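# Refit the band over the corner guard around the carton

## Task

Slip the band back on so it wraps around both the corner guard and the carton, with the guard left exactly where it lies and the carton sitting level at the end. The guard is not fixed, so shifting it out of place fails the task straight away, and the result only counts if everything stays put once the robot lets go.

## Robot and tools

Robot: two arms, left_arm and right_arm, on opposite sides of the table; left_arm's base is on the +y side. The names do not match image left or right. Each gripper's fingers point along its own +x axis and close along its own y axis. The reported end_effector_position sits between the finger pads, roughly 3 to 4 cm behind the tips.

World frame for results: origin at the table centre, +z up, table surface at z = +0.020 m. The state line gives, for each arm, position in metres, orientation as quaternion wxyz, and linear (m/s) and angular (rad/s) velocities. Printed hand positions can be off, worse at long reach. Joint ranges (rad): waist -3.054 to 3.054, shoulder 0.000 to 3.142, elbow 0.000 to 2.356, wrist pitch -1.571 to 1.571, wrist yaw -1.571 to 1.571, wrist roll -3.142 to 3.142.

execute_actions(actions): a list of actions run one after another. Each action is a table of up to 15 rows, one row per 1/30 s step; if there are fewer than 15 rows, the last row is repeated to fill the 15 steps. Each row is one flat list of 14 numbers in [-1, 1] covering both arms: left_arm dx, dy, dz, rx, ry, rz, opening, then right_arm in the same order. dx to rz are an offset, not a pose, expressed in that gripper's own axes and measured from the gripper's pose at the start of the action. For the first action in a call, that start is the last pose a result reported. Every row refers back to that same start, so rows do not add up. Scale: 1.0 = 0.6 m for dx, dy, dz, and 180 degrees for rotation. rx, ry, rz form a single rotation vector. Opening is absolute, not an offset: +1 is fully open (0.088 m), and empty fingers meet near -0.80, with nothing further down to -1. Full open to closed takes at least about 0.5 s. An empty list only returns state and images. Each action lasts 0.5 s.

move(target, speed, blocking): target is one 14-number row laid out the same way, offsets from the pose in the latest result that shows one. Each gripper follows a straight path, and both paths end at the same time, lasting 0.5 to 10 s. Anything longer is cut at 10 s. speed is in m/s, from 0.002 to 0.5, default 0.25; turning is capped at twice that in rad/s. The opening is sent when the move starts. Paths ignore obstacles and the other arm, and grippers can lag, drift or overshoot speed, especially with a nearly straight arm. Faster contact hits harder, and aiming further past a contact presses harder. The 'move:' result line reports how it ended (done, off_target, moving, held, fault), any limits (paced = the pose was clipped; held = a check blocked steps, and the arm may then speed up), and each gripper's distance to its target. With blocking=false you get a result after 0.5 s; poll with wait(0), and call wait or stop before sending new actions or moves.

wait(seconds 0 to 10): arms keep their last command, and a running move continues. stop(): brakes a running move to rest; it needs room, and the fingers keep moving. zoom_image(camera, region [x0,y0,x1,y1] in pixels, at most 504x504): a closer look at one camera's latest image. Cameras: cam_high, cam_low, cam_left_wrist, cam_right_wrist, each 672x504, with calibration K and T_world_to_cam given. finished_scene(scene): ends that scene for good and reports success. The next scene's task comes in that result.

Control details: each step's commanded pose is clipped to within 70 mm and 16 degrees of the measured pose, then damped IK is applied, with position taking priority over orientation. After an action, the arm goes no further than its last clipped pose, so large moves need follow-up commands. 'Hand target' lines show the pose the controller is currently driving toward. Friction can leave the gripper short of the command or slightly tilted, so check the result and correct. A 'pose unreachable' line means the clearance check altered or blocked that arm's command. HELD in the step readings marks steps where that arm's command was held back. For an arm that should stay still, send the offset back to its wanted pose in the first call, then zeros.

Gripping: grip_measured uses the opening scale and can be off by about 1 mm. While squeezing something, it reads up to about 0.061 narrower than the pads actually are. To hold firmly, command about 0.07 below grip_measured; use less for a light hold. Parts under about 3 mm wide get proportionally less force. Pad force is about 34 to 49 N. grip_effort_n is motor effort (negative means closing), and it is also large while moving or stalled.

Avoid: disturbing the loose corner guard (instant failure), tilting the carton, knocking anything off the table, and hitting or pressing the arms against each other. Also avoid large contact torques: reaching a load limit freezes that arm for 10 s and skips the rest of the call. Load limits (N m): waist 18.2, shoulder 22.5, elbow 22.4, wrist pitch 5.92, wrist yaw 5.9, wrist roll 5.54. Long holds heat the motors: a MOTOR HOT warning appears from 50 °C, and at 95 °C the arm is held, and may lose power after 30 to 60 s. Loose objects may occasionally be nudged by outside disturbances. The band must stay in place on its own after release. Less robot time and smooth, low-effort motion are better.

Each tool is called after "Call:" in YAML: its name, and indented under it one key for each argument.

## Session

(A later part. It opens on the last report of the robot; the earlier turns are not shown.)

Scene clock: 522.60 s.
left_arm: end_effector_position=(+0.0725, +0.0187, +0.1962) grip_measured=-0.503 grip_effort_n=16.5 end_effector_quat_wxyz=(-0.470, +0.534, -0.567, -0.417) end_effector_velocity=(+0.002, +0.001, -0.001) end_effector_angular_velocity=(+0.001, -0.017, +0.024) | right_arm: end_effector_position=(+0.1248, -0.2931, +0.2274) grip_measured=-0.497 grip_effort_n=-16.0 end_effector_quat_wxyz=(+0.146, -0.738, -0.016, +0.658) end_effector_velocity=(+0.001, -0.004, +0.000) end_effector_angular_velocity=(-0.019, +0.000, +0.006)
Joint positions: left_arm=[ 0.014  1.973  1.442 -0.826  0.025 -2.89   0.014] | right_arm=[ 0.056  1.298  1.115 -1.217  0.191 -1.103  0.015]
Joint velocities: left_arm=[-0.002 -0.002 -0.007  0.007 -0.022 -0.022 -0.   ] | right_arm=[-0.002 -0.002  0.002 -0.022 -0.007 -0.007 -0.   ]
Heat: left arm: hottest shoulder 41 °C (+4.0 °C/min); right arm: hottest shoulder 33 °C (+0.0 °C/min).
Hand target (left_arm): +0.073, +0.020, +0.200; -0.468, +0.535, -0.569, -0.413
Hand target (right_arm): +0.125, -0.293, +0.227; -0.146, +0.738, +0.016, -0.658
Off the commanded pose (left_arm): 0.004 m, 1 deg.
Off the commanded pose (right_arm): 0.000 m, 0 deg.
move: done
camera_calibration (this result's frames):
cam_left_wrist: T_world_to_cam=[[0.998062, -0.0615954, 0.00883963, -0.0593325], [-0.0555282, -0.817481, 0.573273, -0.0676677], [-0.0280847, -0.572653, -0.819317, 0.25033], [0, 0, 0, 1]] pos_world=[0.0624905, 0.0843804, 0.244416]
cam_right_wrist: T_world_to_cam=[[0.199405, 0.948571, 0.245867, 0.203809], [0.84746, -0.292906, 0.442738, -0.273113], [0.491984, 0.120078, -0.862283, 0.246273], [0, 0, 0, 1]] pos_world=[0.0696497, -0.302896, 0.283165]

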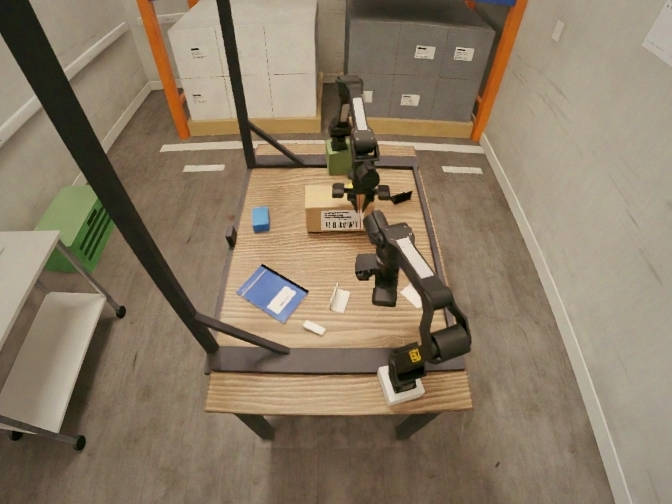

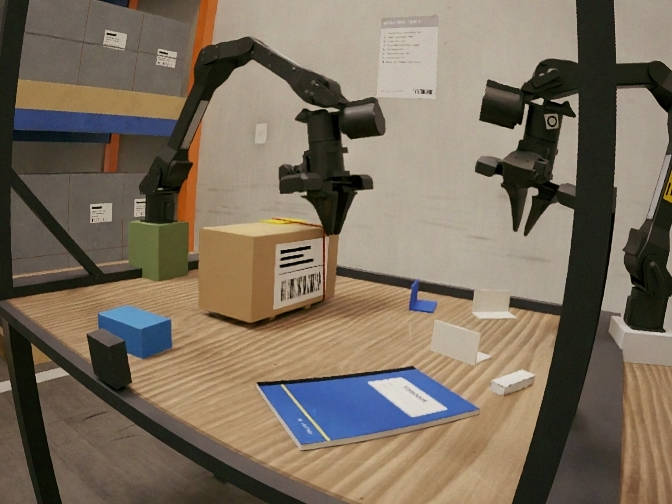

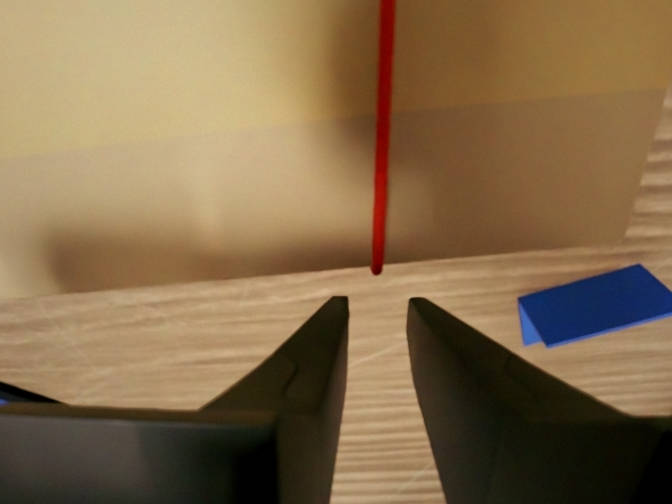

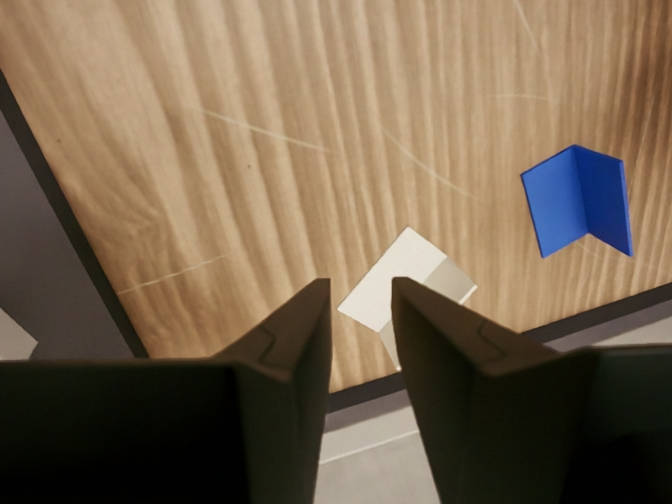

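Call:
move:
  target: [0,0,0.018,0,0,0,-0.5,0,0,0,0,0,0,-0.5]
  speed: 0.01

Call:
zoom_image:
  camera: "cam_low"
  region: [260,180,370,280]

Scene clock: 528.57 s.
left_arm: end_effector_position=(+0.0726, +0.0268, +0.1907) grip_measured=-0.503 grip_effort_n=17.0 end_effector_quat_wxyz=(-0.471, +0.533, -0.565, -0.419) end_effector_velocity=(-0.001, +0.007, -0.002) end_effector_angular_velocity=(+0.028, -0.001, +0.006) | right_arm: end_effector_position=(+0.1248, -0.2931, +0.2274) grip_measured=-0.497 grip_effort_n=-16.0 end_effector_quat_wxyz=(+0.146, -0.738, -0.016, +0.658) end_effector_velocity=(+0.000, -0.002, -0.001) end_effector_angular_velocity=(-0.012, +0.000, +0.020)
Joint positions: left_arm=[ 0.017  1.955  1.396 -0.804  0.025 -2.889  0.014] | right_arm=[ 0.056  1.298  1.115 -1.217  0.191 -1.103  0.015]
Joint velocities: left_arm=[-0.002 -0.002 -0.007 -0.022 -0.007 -0.007 -0.   ] | right_arm=[-0.002 -0.002 -0.002 -0.007 -0.007 -0.022 -0.   ]
Heat: left arm: hottest shoulder 42 °C (+3.0 °C/min); right arm: hottest shoulder 33 °C (+0.0 °C/min).
Hand target (left_arm): +0.073, +0.029, +0.194; -0.470, +0.534, -0.567, -0.417
Hand target (right_arm): +0.125, -0.293, +0.227; -0.146, +0.738, +0.016, -0.658
Off the commanded pose (left_arm): 0.004 m, 0 deg.
Off the commanded pose (right_arm): 0.000 m, 0 deg.
move: done
camera_calibration (this result's frames):
cam_left_wrist: T_world_to_cam=[[0.998232, -0.0589653, 0.00752058, -0.0586564], [-0.0527926, -0.821279, 0.56808, -0.0570546], [-0.0273205, -0.567472, -0.822939, 0.250975], [0, 0, 0, 1]] pos_world=[0.0623974, 0.0921048, 0.23939]
cam_right_wrist: T_world_to_cam=[[0.199405, 0.948571, 0.245867, 0.203809], [0.84746, -0.292906, 0.442738, -0.273113], [0.491984, 0.120078, -0.862283, 0.246273], [0, 0, 0, 1]] pos_world=[0.0696497, -0.302896, 0.283165]

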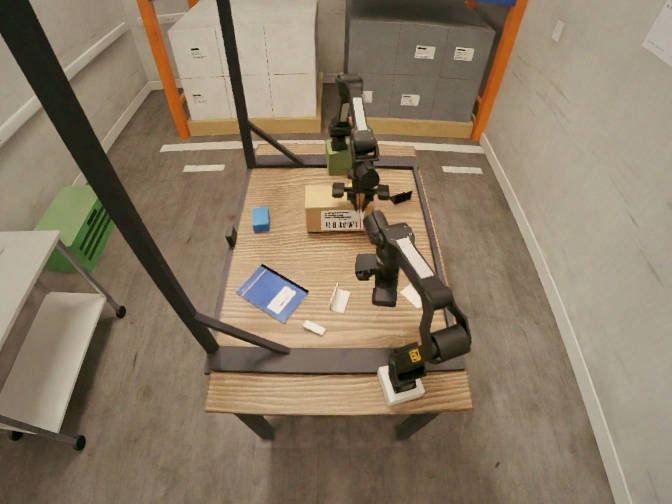

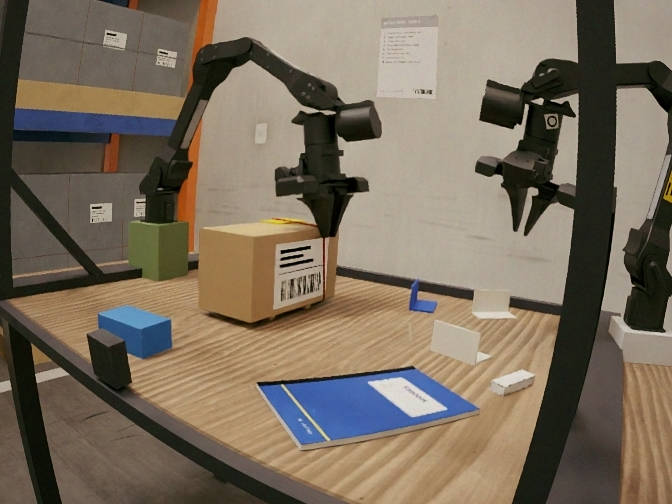

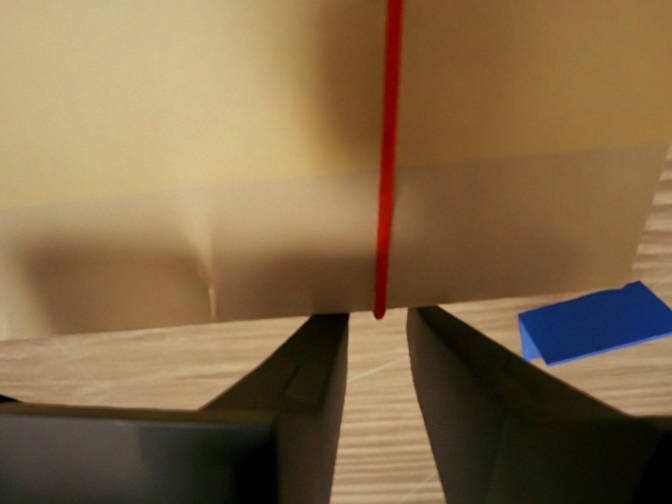

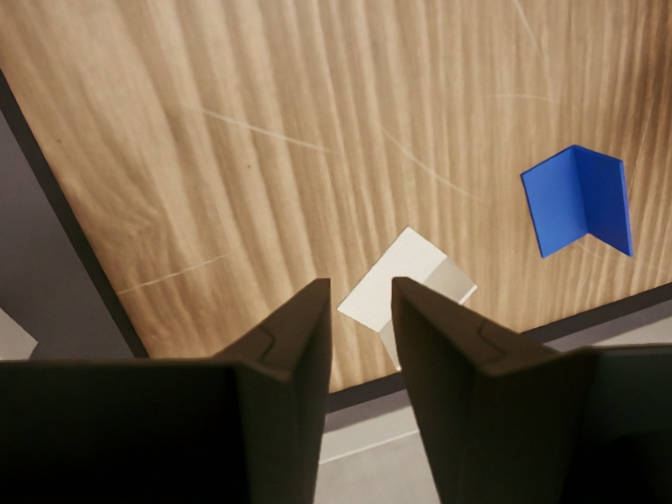

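Region (260, 180, 370, 280) of cam_low's 672x504 image, scaled by 4.582, with more detail than that image has; it fills the top 458 rows of this view, and the rest is white.

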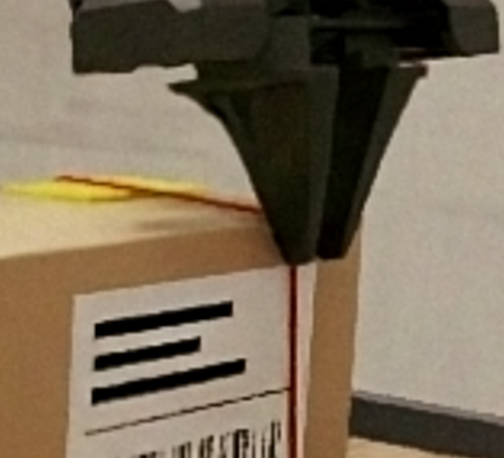

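Call:
move:
  target: [0,0,0.016,0,0,0,-0.5,0,0,0,0,0,0,-0.5]
  speed: 0.008

Call:
zoom_image:
  camera: "cam_low"
  region: [260,180,370,280]

Scene clock: 533.10 s.
left_arm: end_effector_position=(+0.0726, +0.0283, +0.1897) grip_measured=-0.503 grip_effort_n=16.5 end_effector_quat_wxyz=(-0.467, +0.537, -0.567, -0.414) end_effector_velocity=(+0.000, +0.002, +0.004) end_effector_angular_velocity=(+0.001, -0.020, +0.005) | right_arm: end_effector_position=(+0.1248, -0.2931, +0.2274) grip_measured=-0.497 grip_effort_n=-15.6 end_effector_quat_wxyz=(+0.146, -0.738, -0.016, +0.658) end_effector_velocity=(+0.002, -0.001, -0.001) end_effector_angular_velocity=(-0.011, -0.012, +0.003)
Joint positions: left_arm=[ 0.018  1.939  1.365 -0.773  0.026 -2.889  0.014] | right_arm=[ 0.056  1.298  1.115 -1.217  0.191 -1.103  0.015]
Joint velocities: left_arm=[-0.007 -0.012 -0.002 -0.007 -0.022 -0.007  0.   ] | right_arm=[-0.002  0.002 -0.002 -0.007  0.007 -0.007  0.   ]
Heat: left arm: hottest shoulder 43 °C (+3.0 °C/min); right arm: hottest shoulder 33 °C (+0.0 °C/min).
Hand target (left_arm): +0.073, +0.036, +0.189; -0.471, +0.533, -0.565, -0.419
Hand target (right_arm): +0.125, -0.293, +0.227; -0.146, +0.738, +0.016, -0.658
Off the commanded pose (left_arm): 0.008 m, 1 deg.
Off the commanded pose (right_arm): 0.000 m, 0 deg.
move: done
camera_calibration (this result's frames):
cam_left_wrist: T_world_to_cam=[[0.998248, -0.0581315, 0.0109905, -0.0592326], [-0.0536746, -0.811772, 0.581502, -0.0579744], [-0.0248818, -0.581074, -0.813471, 0.249398], [0, 0, 0, 1]] pos_world=[0.0622225, 0.0944135, 0.237241]
cam_right_wrist: T_world_to_cam=[[0.199405, 0.948571, 0.245867, 0.203809], [0.84746, -0.292906, 0.442738, -0.273113], [0.491984, 0.120078, -0.862283, 0.246273], [0, 0, 0, 1]] pos_world=[0.0696497, -0.302896, 0.283165]

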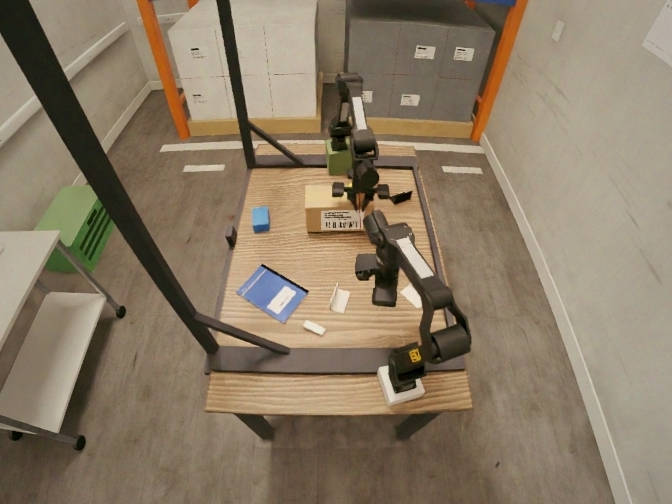

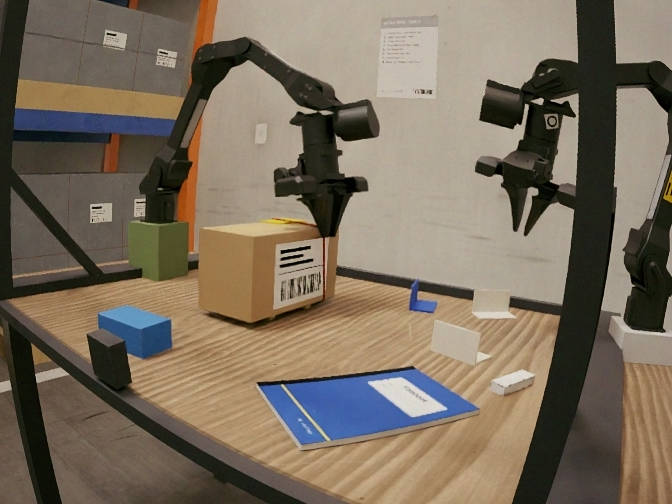

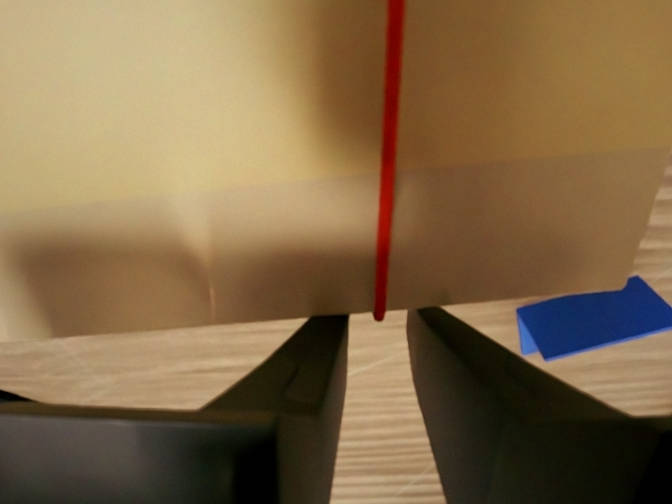

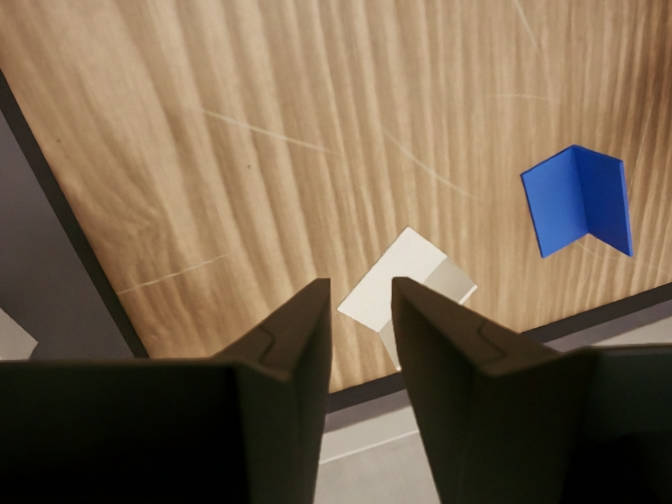

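Region (260, 180, 370, 280) of cam_low's 672x504 image, scaled by 4.582, with more detail than that image has; it fills the top 458 rows of this view, and the rest is white.

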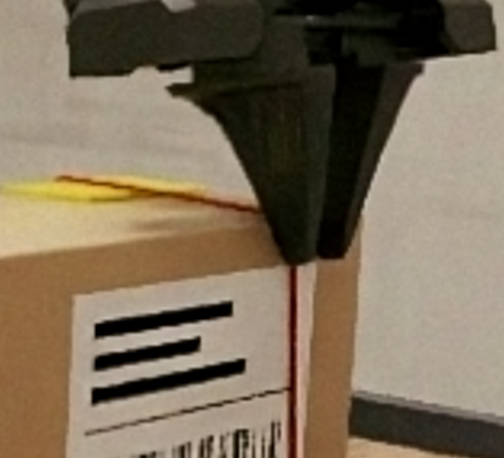

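In contact with the edge. Close.

Call:
move:
  target: [0,0,0.008,0,0,0,-1,0,0,0,0,0,0,-0.5]
  speed: 0.008

Call:
move:
  target: [0,0,-0.012,0,0,0,-1,0,0,0,0,0,0,-0.5]
  speed: 0.008

Call:
zoom_image:
  camera: "cam_low"
  region: [260,180,370,280]

Scene clock: 537.07 s.
left_arm: end_effector_position=(+0.0714, +0.0279, +0.1893) grip_measured=-0.815 grip_effort_n=-83.5 end_effector_quat_wxyz=(-0.464, +0.538, -0.570, -0.412) end_effector_velocity=(-0.002, -0.000, +0.001) end_effector_angular_velocity=(-0.009, +0.007, +0.003) | right_arm: end_effector_position=(+0.1248, -0.2931, +0.2274) grip_measured=-0.497 grip_effort_n=-16.0 end_effector_quat_wxyz=(+0.146, -0.738, -0.016, +0.658) end_effector_velocity=(+0.004, -0.004, +0.001) end_effector_angular_velocity=(-0.017, -0.017, +0.013)
Joint positions: left_arm=[ 0.016  1.935  1.356 -0.76   0.03  -2.889  0.   ] | right_arm=[ 0.056  1.298  1.115 -1.217  0.191 -1.103  0.015]
Joint velocities: left_arm=[-0.002 -0.007 -0.007  0.007  0.007 -0.007  0.   ] | right_arm=[-0.007 -0.002  0.002 -0.022  0.007 -0.022  0.   ]
Heat: left arm: hottest shoulder 43 °C (+2.0 °C/min); right arm: hottest shoulder 33 °C (+0.0 °C/min).
Hand target (left_arm): +0.073, +0.033, +0.189; -0.467, +0.537, -0.568, -0.414
Hand target (right_arm): +0.125, -0.293, +0.227; -0.146, +0.738, +0.016, -0.658
Off the commanded pose (left_arm): 0.005 m, 1 deg.
Off the commanded pose (right_arm): 0.000 m, 0 deg.
move: done
camera_calibration (this result's frames):
cam_left_wrist: T_world_to_cam=[[0.998129, -0.0605193, 0.00875622, -0.0575557], [-0.0540815, -0.806834, 0.588298, -0.0595101], [-0.0285385, -0.58767, -0.808597, 0.248356], [0, 0, 0, 1]] pos_world=[0.0613173, 0.0944532, 0.236333]
cam_right_wrist: T_world_to_cam=[[0.199405, 0.948571, 0.245867, 0.203809], [0.84746, -0.292906, 0.442738, -0.273113], [0.491984, 0.120078, -0.862283, 0.246273], [0, 0, 0, 1]] pos_world=[0.0696497, -0.302896, 0.283165]

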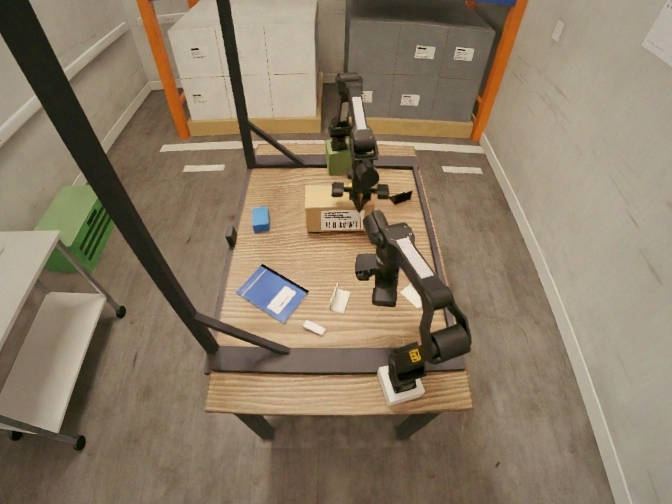

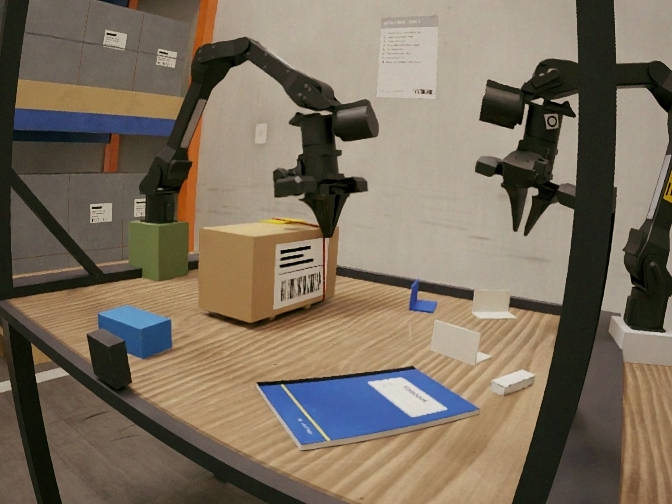

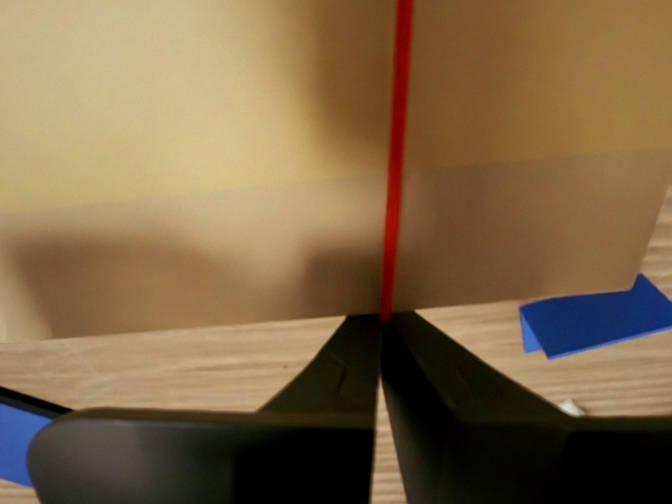

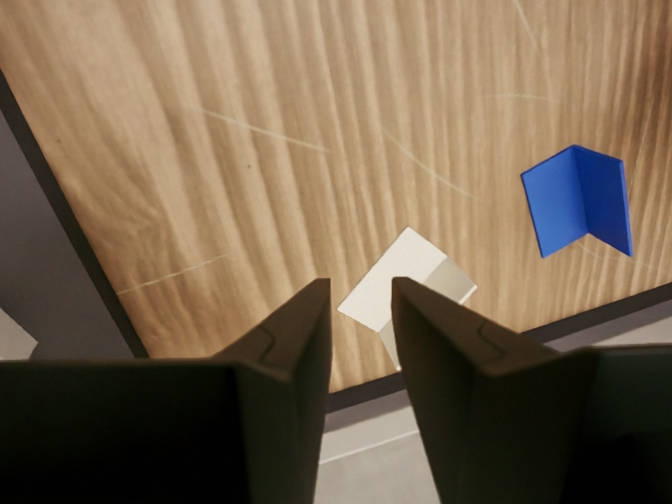

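Scene clock: 538.20 s.
left_arm: end_effector_position=(+0.0717, +0.0223, +0.1958) grip_measured=-0.815 grip_effort_n=-83.5 end_effector_quat_wxyz=(-0.462, +0.541, -0.573, -0.407) end_effector_velocity=(+0.000, -0.001, -0.001) end_effector_angular_velocity=(-0.001, -0.006, +0.006) | right_arm: end_effector_position=(+0.1248, -0.2931, +0.2274) grip_measured=-0.497 grip_effort_n=-16.0 end_effector_quat_wxyz=(+0.146, -0.738, -0.016, +0.658) end_effector_velocity=(-0.002, -0.003, -0.001) end_effector_angular_velocity=(-0.014, +0.017, +0.008)
Joint positions: left_arm=[ 0.015  1.939  1.385 -0.773  0.03  -2.889  0.   ] | right_arm=[ 0.056  1.298  1.115 -1.217  0.191 -1.103  0.015]
Joint velocities: left_arm=[-0.002  0.002 -0.002  0.007 -0.007 -0.007  0.   ] | right_arm=[-0.002 -0.002 -0.002 -0.007 -0.022 -0.007  0.   ]
Heat: left arm: hottest shoulder 43 °C (+2.0 °C/min); right arm: hottest shoulder 33 °C (+0.0 °C/min).
Hand target (left_arm): +0.071, +0.021, +0.191; -0.464, +0.538, -0.570, -0.412
Hand target (right_arm): +0.125, -0.293, +0.227; -0.146, +0.738, +0.016, -0.658
Off the commanded pose (left_arm): 0.005 m, 1 deg.
Off the commanded pose (right_arm): 0.000 m, 0 deg.
move: done
camera_calibration (this result's frames):
cam_left_wrist: T_world_to_cam=[[0.998014, -0.0619157, 0.0116401, -0.0588085], [-0.0565696, -0.799389, 0.598145, -0.0697059], [-0.0277296, -0.597615, -0.801304, 0.249011], [0, 0, 0, 1]] pos_world=[0.0616535, 0.0894494, 0.241912]
cam_right_wrist: T_world_to_cam=[[0.199405, 0.948571, 0.245867, 0.203809], [0.84746, -0.292906, 0.442738, -0.273113], [0.491984, 0.120078, -0.862283, 0.246273], [0, 0, 0, 1]] pos_world=[0.0696497, -0.302896, 0.283165]

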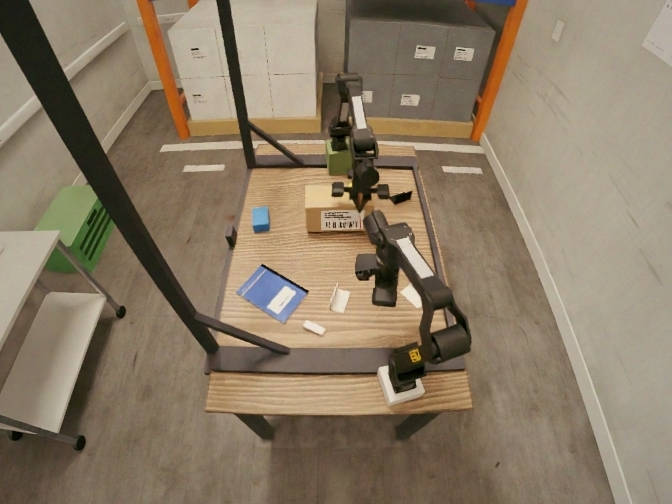

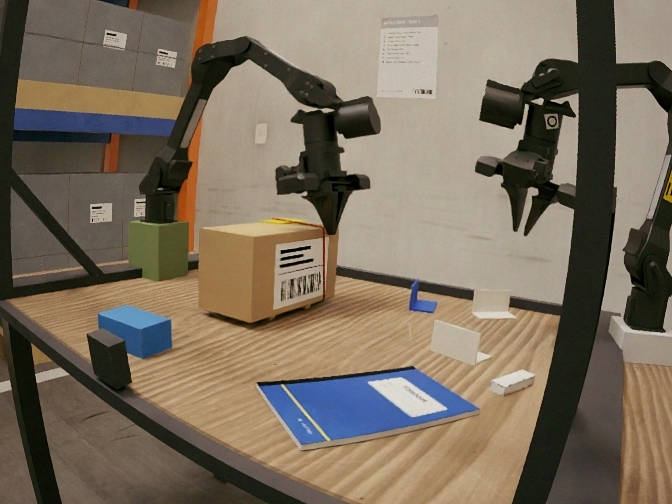

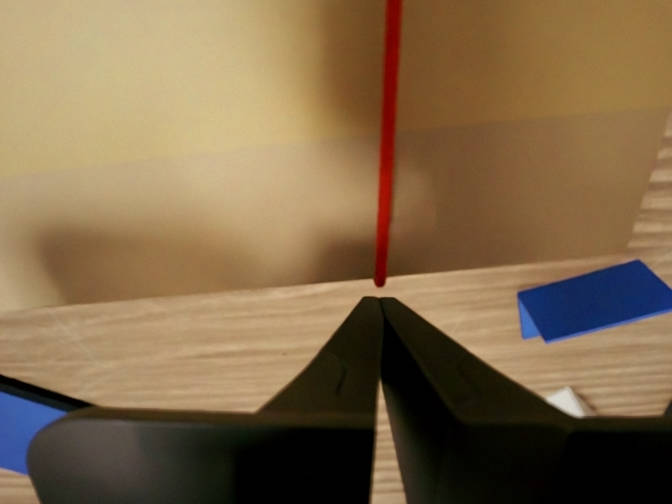

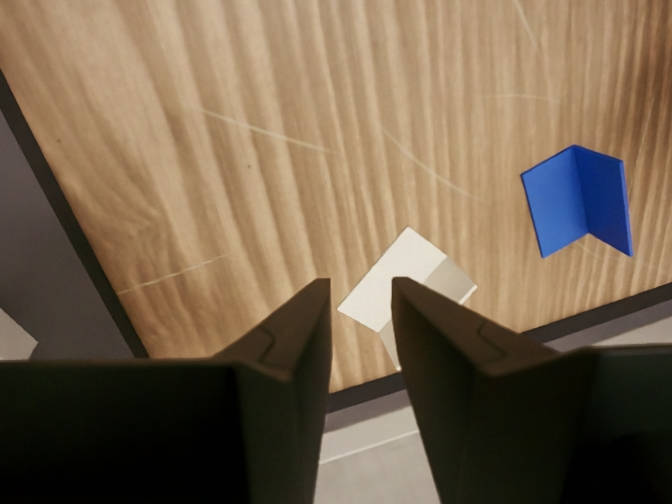

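Region (260, 180, 370, 280) of cam_low's 672x504 image, scaled by 4.582, with more detail than that image has; it fills the top 458 rows of this view, and the rest is white.

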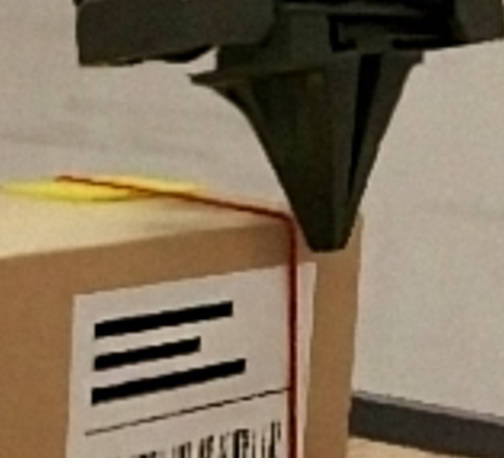

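Call:
move:
  target: [-0.04,0,0,0,0,0,-0.5,0,0,0,0,0,0,-0.5]
  speed: 0.04

Call:
move:
  target: [0,0,0.03,0,-0.05,0,-0.5,0,0,0,0,0,0,-0.5]
  speed: 0.04

Scene clock: 561.20 s.
left_arm: end_effector_position=(+0.0704, +0.0299, +0.2113) grip_measured=-0.503 grip_effort_n=16.5 end_effector_quat_wxyz=(-0.466, +0.535, -0.570, -0.414) end_effector_velocity=(-0.003, +0.005, -0.001) end_effector_angular_velocity=(+0.018, +0.026, +0.005) | right_arm: end_effector_position=(+0.1248, -0.2931, +0.2274) grip_measured=-0.497 grip_effort_n=-16.0 end_effector_quat_wxyz=(+0.146, -0.738, -0.016, +0.658) end_effector_velocity=(-0.004, -0.003, +0.001) end_effector_angular_velocity=(-0.011, +0.030, +0.025)
Joint positions: left_arm=[ 0.015  1.909  1.412 -0.85   0.03  -2.889  0.014] | right_arm=[ 0.056  1.298  1.115 -1.217  0.191 -1.103  0.015]
Joint velocities: left_arm=[ 0.002 -0.002 -0.002 -0.022  0.022 -0.007  0.   ] | right_arm=[-0.002 -0.007  0.002 -0.007 -0.037 -0.022 -0.   ]
Heat: left arm: hottest shoulder 41 °C (+0.0 °C/min); right arm: hottest shoulder 33 °C (+0.0 °C/min).
Hand target (left_arm): +0.071, +0.028, +0.219; -0.462, +0.541, -0.573, -0.407
Hand target (right_arm): +0.125, -0.293, +0.227; -0.146, +0.738, +0.016, -0.658
Off the commanded pose (left_arm): 0.008 m, 1 deg.
Off the commanded pose (right_arm): 0.000 m, 0 deg.
move: done
camera_calibration (this result's frames):
cam_left_wrist: T_world_to_cam=[[0.998045, -0.0620989, 0.00709514, -0.0562744], [-0.0545983, -0.810933, 0.582586, -0.0695335], [-0.0304242, -0.581834, -0.812738, 0.268036], [0, 0, 0, 1]] pos_world=[0.0605228, 0.096071, 0.258752]
cam_right_wrist: T_world_to_cam=[[0.199405, 0.948571, 0.245867, 0.203809], [0.84746, -0.292906, 0.442738, -0.273113], [0.491984, 0.120078, -0.862283, 0.246273], [0, 0, 0, 1]] pos_world=[0.0696497, -0.302896, 0.283165]

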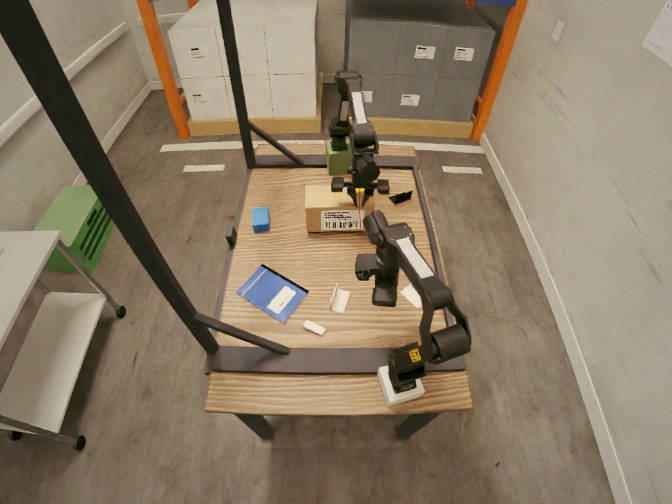

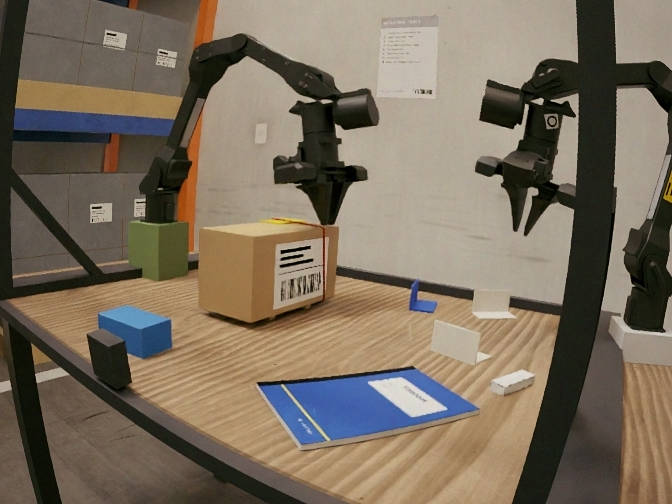

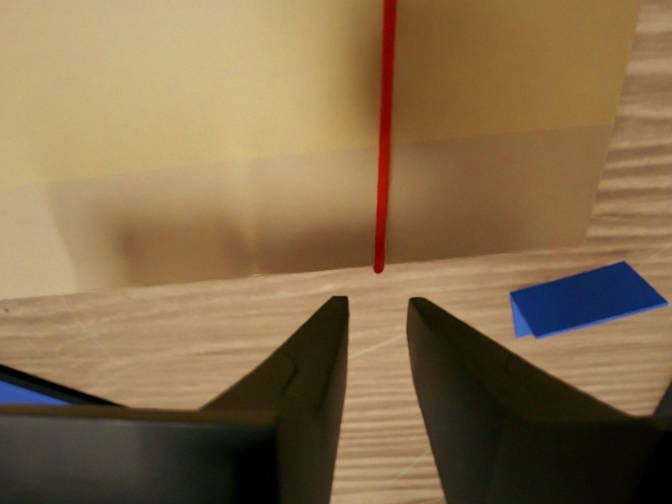

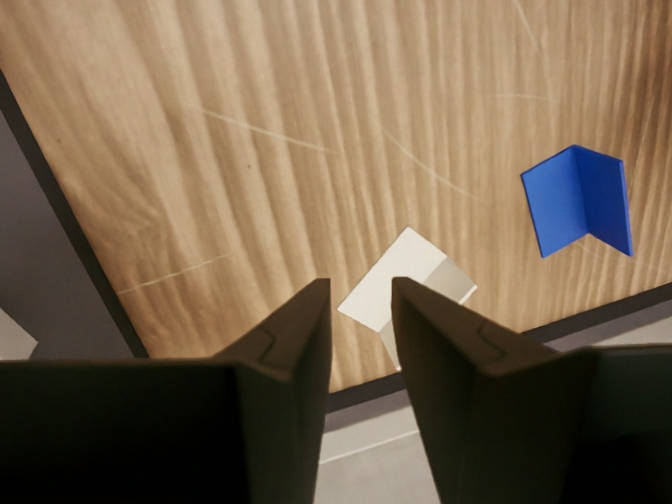

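Scene clock: 563.40 s.
left_arm: end_effector_position=(+0.0721, +0.0487, +0.2115) grip_measured=-0.503 grip_effort_n=17.0 end_effector_quat_wxyz=(-0.505, +0.504, -0.535, -0.452) end_effector_velocity=(+0.002, +0.003, +0.002) end_effector_angular_velocity=(+0.013, -0.005, +0.010) | right_arm: end_effector_position=(+0.1248, -0.2931, +0.2274) grip_measured=-0.497 grip_effort_n=-15.6 end_effector_quat_wxyz=(+0.146, -0.738, -0.016, +0.658) end_effector_velocity=(+0.002, -0.002, -0.000) end_effector_angular_velocity=(-0.006, -0.011, +0.003)
Joint positions: left_arm=[ 0.014  1.948  1.486 -1.025 -0.005 -2.889  0.014] | right_arm=[ 0.056  1.298  1.115 -1.217  0.191 -1.103  0.015]
Joint velocities: left_arm=[ 0.002 -0.002  0.007 -0.022 -0.007 -0.007 -0.   ] | right_arm=[-0.002 -0.002 -0.002 -0.007  0.007 -0.007 -0.   ]
Heat: left arm: hottest shoulder 41 °C (+0.0 °C/min); right arm: hottest shoulder 33 °C (+0.0 °C/min).
Hand target (left_arm): +0.072, +0.048, +0.207; +0.509, -0.501, +0.531, +0.455
Hand target (right_arm): +0.125, -0.293, +0.227; -0.146, +0.738, +0.016, -0.658
Off the commanded pose (left_arm): 0.004 m, 1 deg.
Off the commanded pose (right_arm): 0.000 m, 0 deg.
move: done
camera_calibration (this result's frames):
cam_left_wrist: T_world_to_cam=[[0.998241, -0.0586921, 0.00836003, -0.057265], [-0.0559569, -0.886216, 0.459881, -0.0245295], [-0.0195826, -0.45954, -0.887941, 0.288417], [0, 0, 0, 1]] pos_world=[0.0614397, 0.10744, 0.267857]
cam_right_wrist: T_world_to_cam=[[0.199405, 0.948571, 0.245867, 0.203809], [0.84746, -0.292906, 0.442738, -0.273113], [0.491984, 0.120078, -0.862283, 0.246273], [0, 0, 0, 1]] pos_world=[0.0696497, -0.302896, 0.283165]

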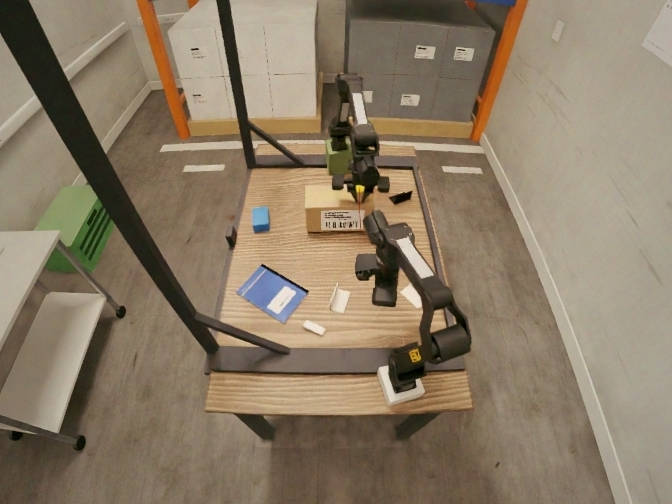

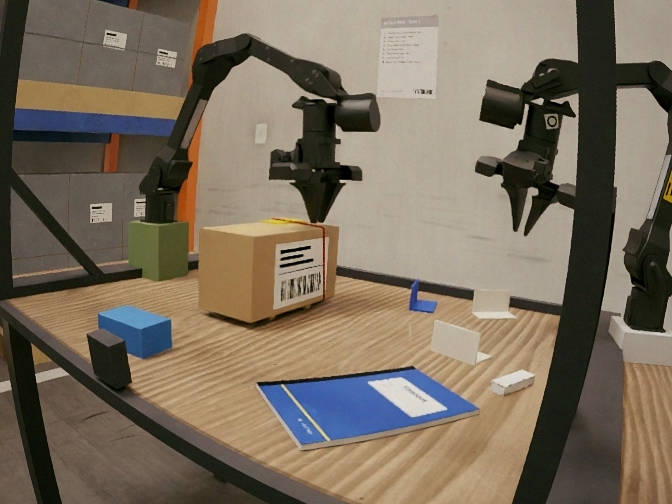

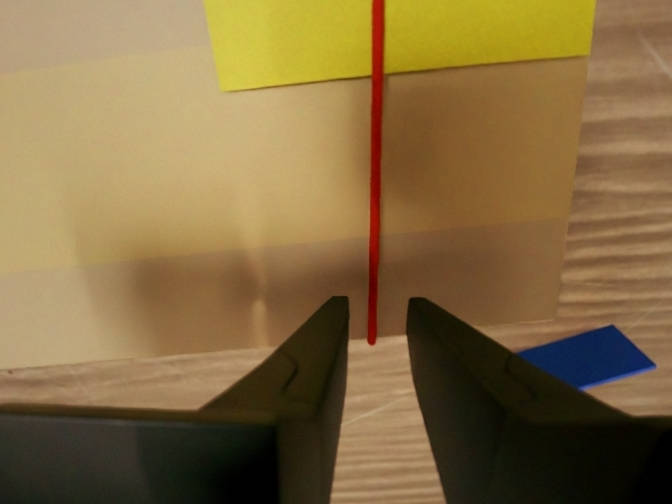

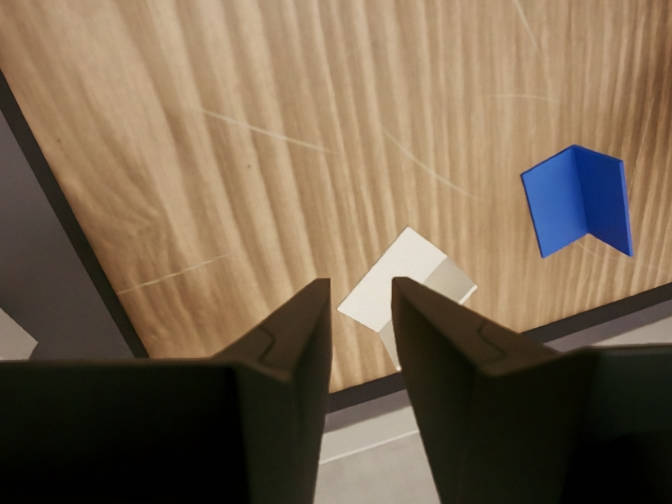

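Call:
move:
  target: [0.02,0.002,-0.012,0,0,0,-0.5,0,0,0,0,0,0,-0.5]
  speed: 0.02

Call:
move:
  target: [0.03,0,0.006,0,-0.008,0,-0.5,0,0,0,0,0,0,-0.5]
  speed: 0.02

Scene clock: 569.97 s.
left_arm: end_effector_position=(+0.0714, +0.0426, +0.2050) grip_measured=-0.503 grip_effort_n=16.5 end_effector_quat_wxyz=(-0.504, +0.506, -0.538, -0.448) end_effector_velocity=(+0.000, +0.002, -0.002) end_effector_angular_velocity=(+0.015, -0.019, +0.002) | right_arm: end_effector_position=(+0.1248, -0.2931, +0.2274) grip_measured=-0.497 grip_effort_n=-16.5 end_effector_quat_wxyz=(+0.146, -0.738, -0.016, +0.658) end_effector_velocity=(-0.001, -0.006, -0.002) end_effector_angular_velocity=(-0.028, +0.013, +0.008)
Joint positions: left_arm=[ 0.01   1.968  1.487 -0.996 -0.005 -2.89   0.014] | right_arm=[ 0.056  1.298  1.115 -1.217  0.191 -1.103  0.015]
Joint velocities: left_arm=[-0.007  0.002 -0.002 -0.007 -0.022 -0.007 -0.   ] | right_arm=[-0.002 -0.002 -0.002 -0.022 -0.022 -0.007 -0.   ]
Heat: left arm: hottest shoulder 40 °C (-1.0 °C/min); right arm: hottest shoulder 33 °C (+0.0 °C/min).
Hand target (left_arm): +0.071, +0.041, +0.200; +0.505, -0.504, +0.535, +0.452
Hand target (right_arm): +0.125, -0.293, +0.227; -0.146, +0.738, +0.016, -0.658
Off the commanded pose (left_arm): 0.005 m, 1 deg.
Off the commanded pose (right_arm): 0.000 m, 0 deg.
move: done
camera_calibration (this result's frames):
cam_left_wrist: T_world_to_cam=[[0.998043, -0.061652, 0.0104542, -0.0571005], [-0.059359, -0.881485, 0.468466, -0.0287381], [-0.0196667, -0.46817, -0.88342, 0.279296], [0, 0, 0, 1]] pos_world=[0.0607757, 0.101906, 0.260796]
cam_right_wrist: T_world_to_cam=[[0.199405, 0.948571, 0.245867, 0.203809], [0.84746, -0.292906, 0.442738, -0.273113], [0.491984, 0.120078, -0.862283, 0.246273], [0, 0, 0, 1]] pos_world=[0.0696497, -0.302896, 0.283165]

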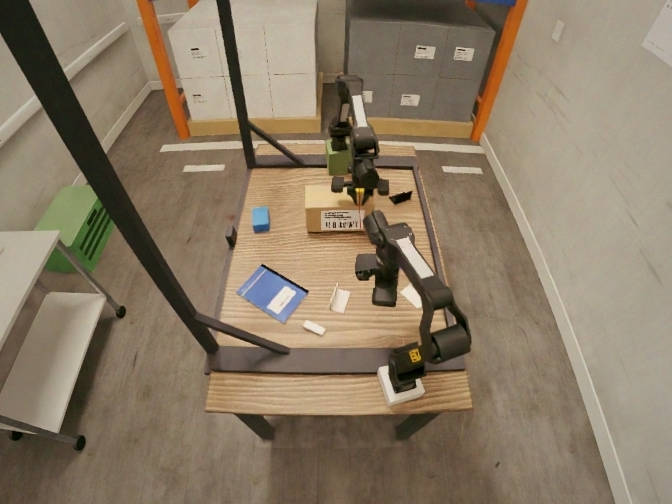

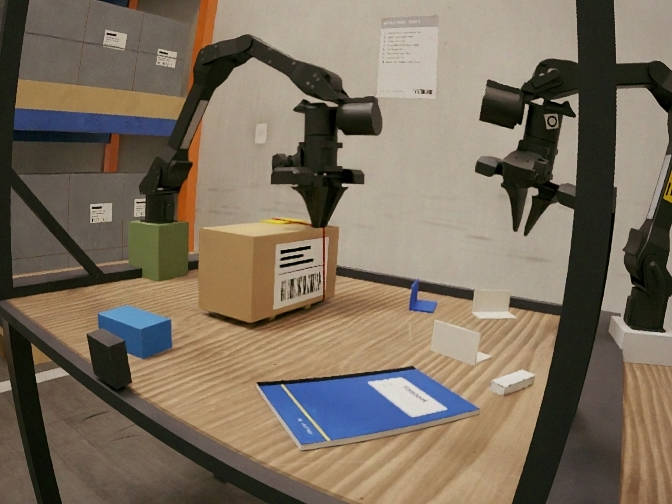

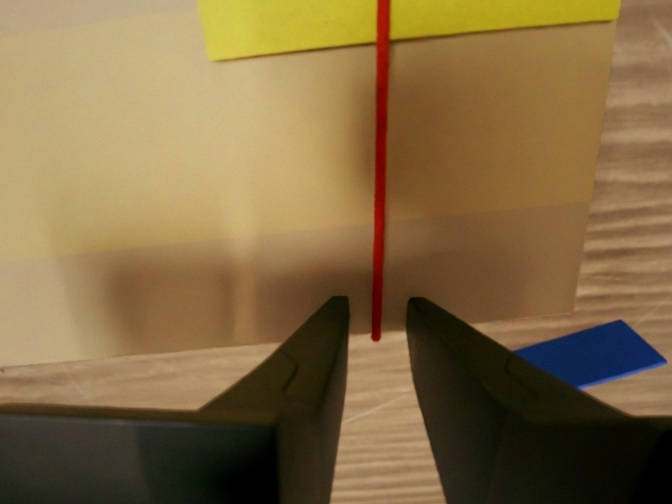

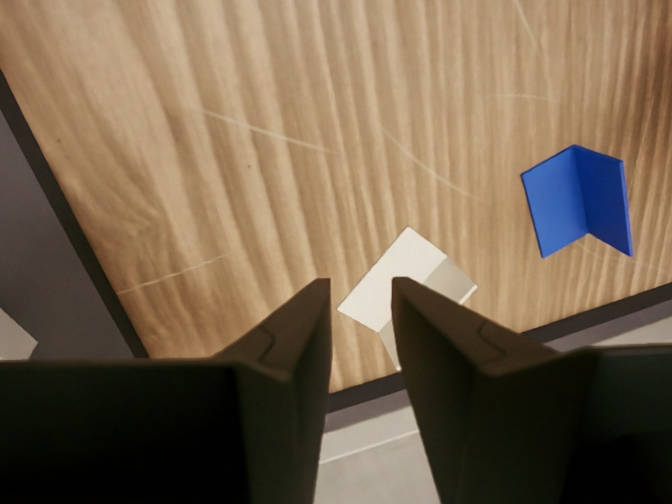

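Scene clock: 571.10 s.
left_arm: end_effector_position=(+0.0716, +0.0416, +0.2018) grip_measured=-0.503 grip_effort_n=16.0 end_effector_quat_wxyz=(-0.502, +0.508, -0.539, -0.446) end_effector_velocity=(+0.002, +0.004, -0.001) end_effector_angular_velocity=(+0.016, -0.020, -0.007) | right_arm: end_effector_position=(+0.1248, -0.2931, +0.2274) grip_measured=-0.497 grip_effort_n=-16.0 end_effector_quat_wxyz=(+0.146, -0.738, -0.016, +0.658) end_effector_velocity=(-0.000, -0.005, -0.001) end_effector_angular_velocity=(-0.026, -0.004, +0.025)
Joint positions: left_arm=[ 0.01   1.968  1.473 -0.974 -0.005 -2.89   0.014] | right_arm=[ 0.056  1.298  1.115 -1.217  0.191 -1.103  0.015]
Joint velocities: left_arm=[-0.002 -0.002 -0.007 -0.007 -0.022  0.007  0.   ] | right_arm=[ 0.002 -0.002 -0.002 -0.022 -0.007 -0.022 -0.   ]
Heat: left arm: hottest shoulder 40 °C (-1.0 °C/min); right arm: hottest shoulder 33 °C (+0.0 °C/min).
Hand target (left_arm): +0.072, +0.045, +0.187; +0.511, -0.500, +0.531, +0.455
Hand target (right_arm): +0.125, -0.293, +0.227; -0.146, +0.738, +0.016, -0.658
Off the commanded pose (left_arm): 0.015 m, 2 deg.
Off the commanded pose (right_arm): 0.000 m, 0 deg.
move: off_target (left_arm)
camera_calibration (this result's frames):
cam_left_wrist: T_world_to_cam=[[0.998027, -0.061553, 0.0124153, -0.0577025], [-0.0600346, -0.877397, 0.475994, -0.0298032], [-0.0184057, -0.4758, -0.879361, 0.275419], [0, 0, 0, 1]] pos_world=[0.0608687, 0.101343, 0.257095]
cam_right_wrist: T_world_to_cam=[[0.199405, 0.948571, 0.245867, 0.203809], [0.84746, -0.292906, 0.442738, -0.273113], [0.491984, 0.120078, -0.862283, 0.246273], [0, 0, 0, 1]] pos_world=[0.0696497, -0.302896, 0.283165]

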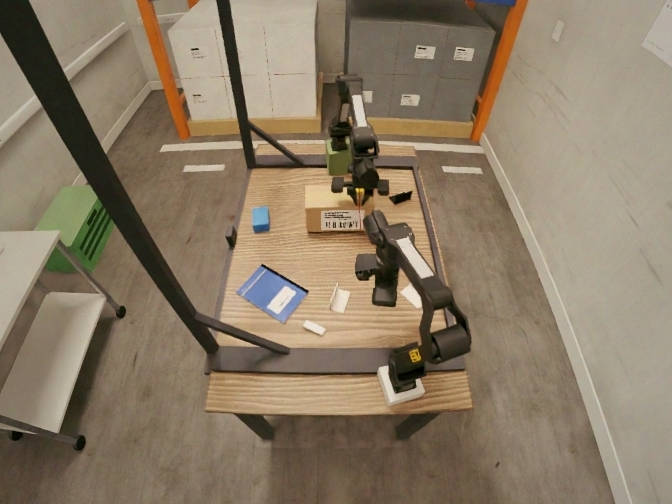

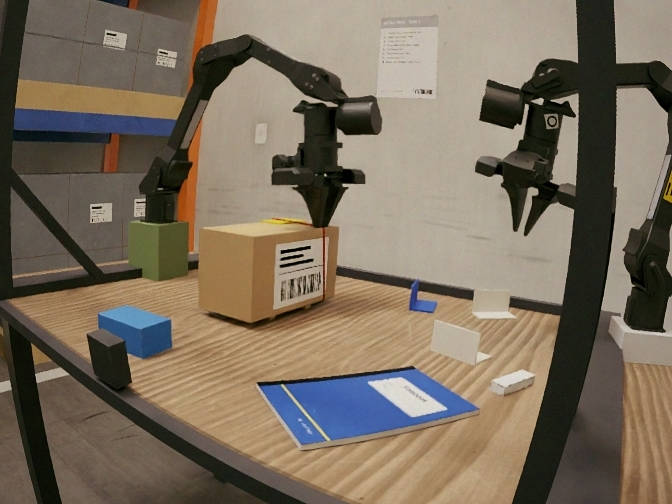

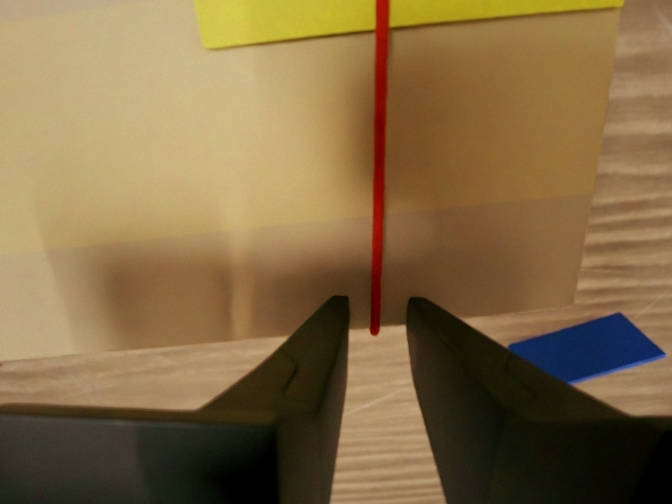

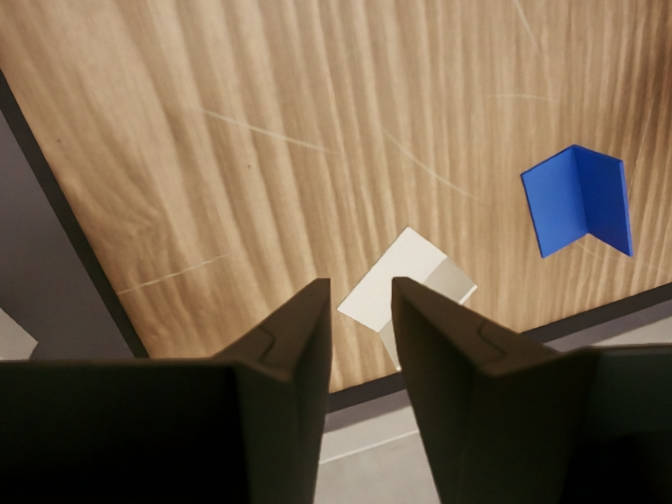

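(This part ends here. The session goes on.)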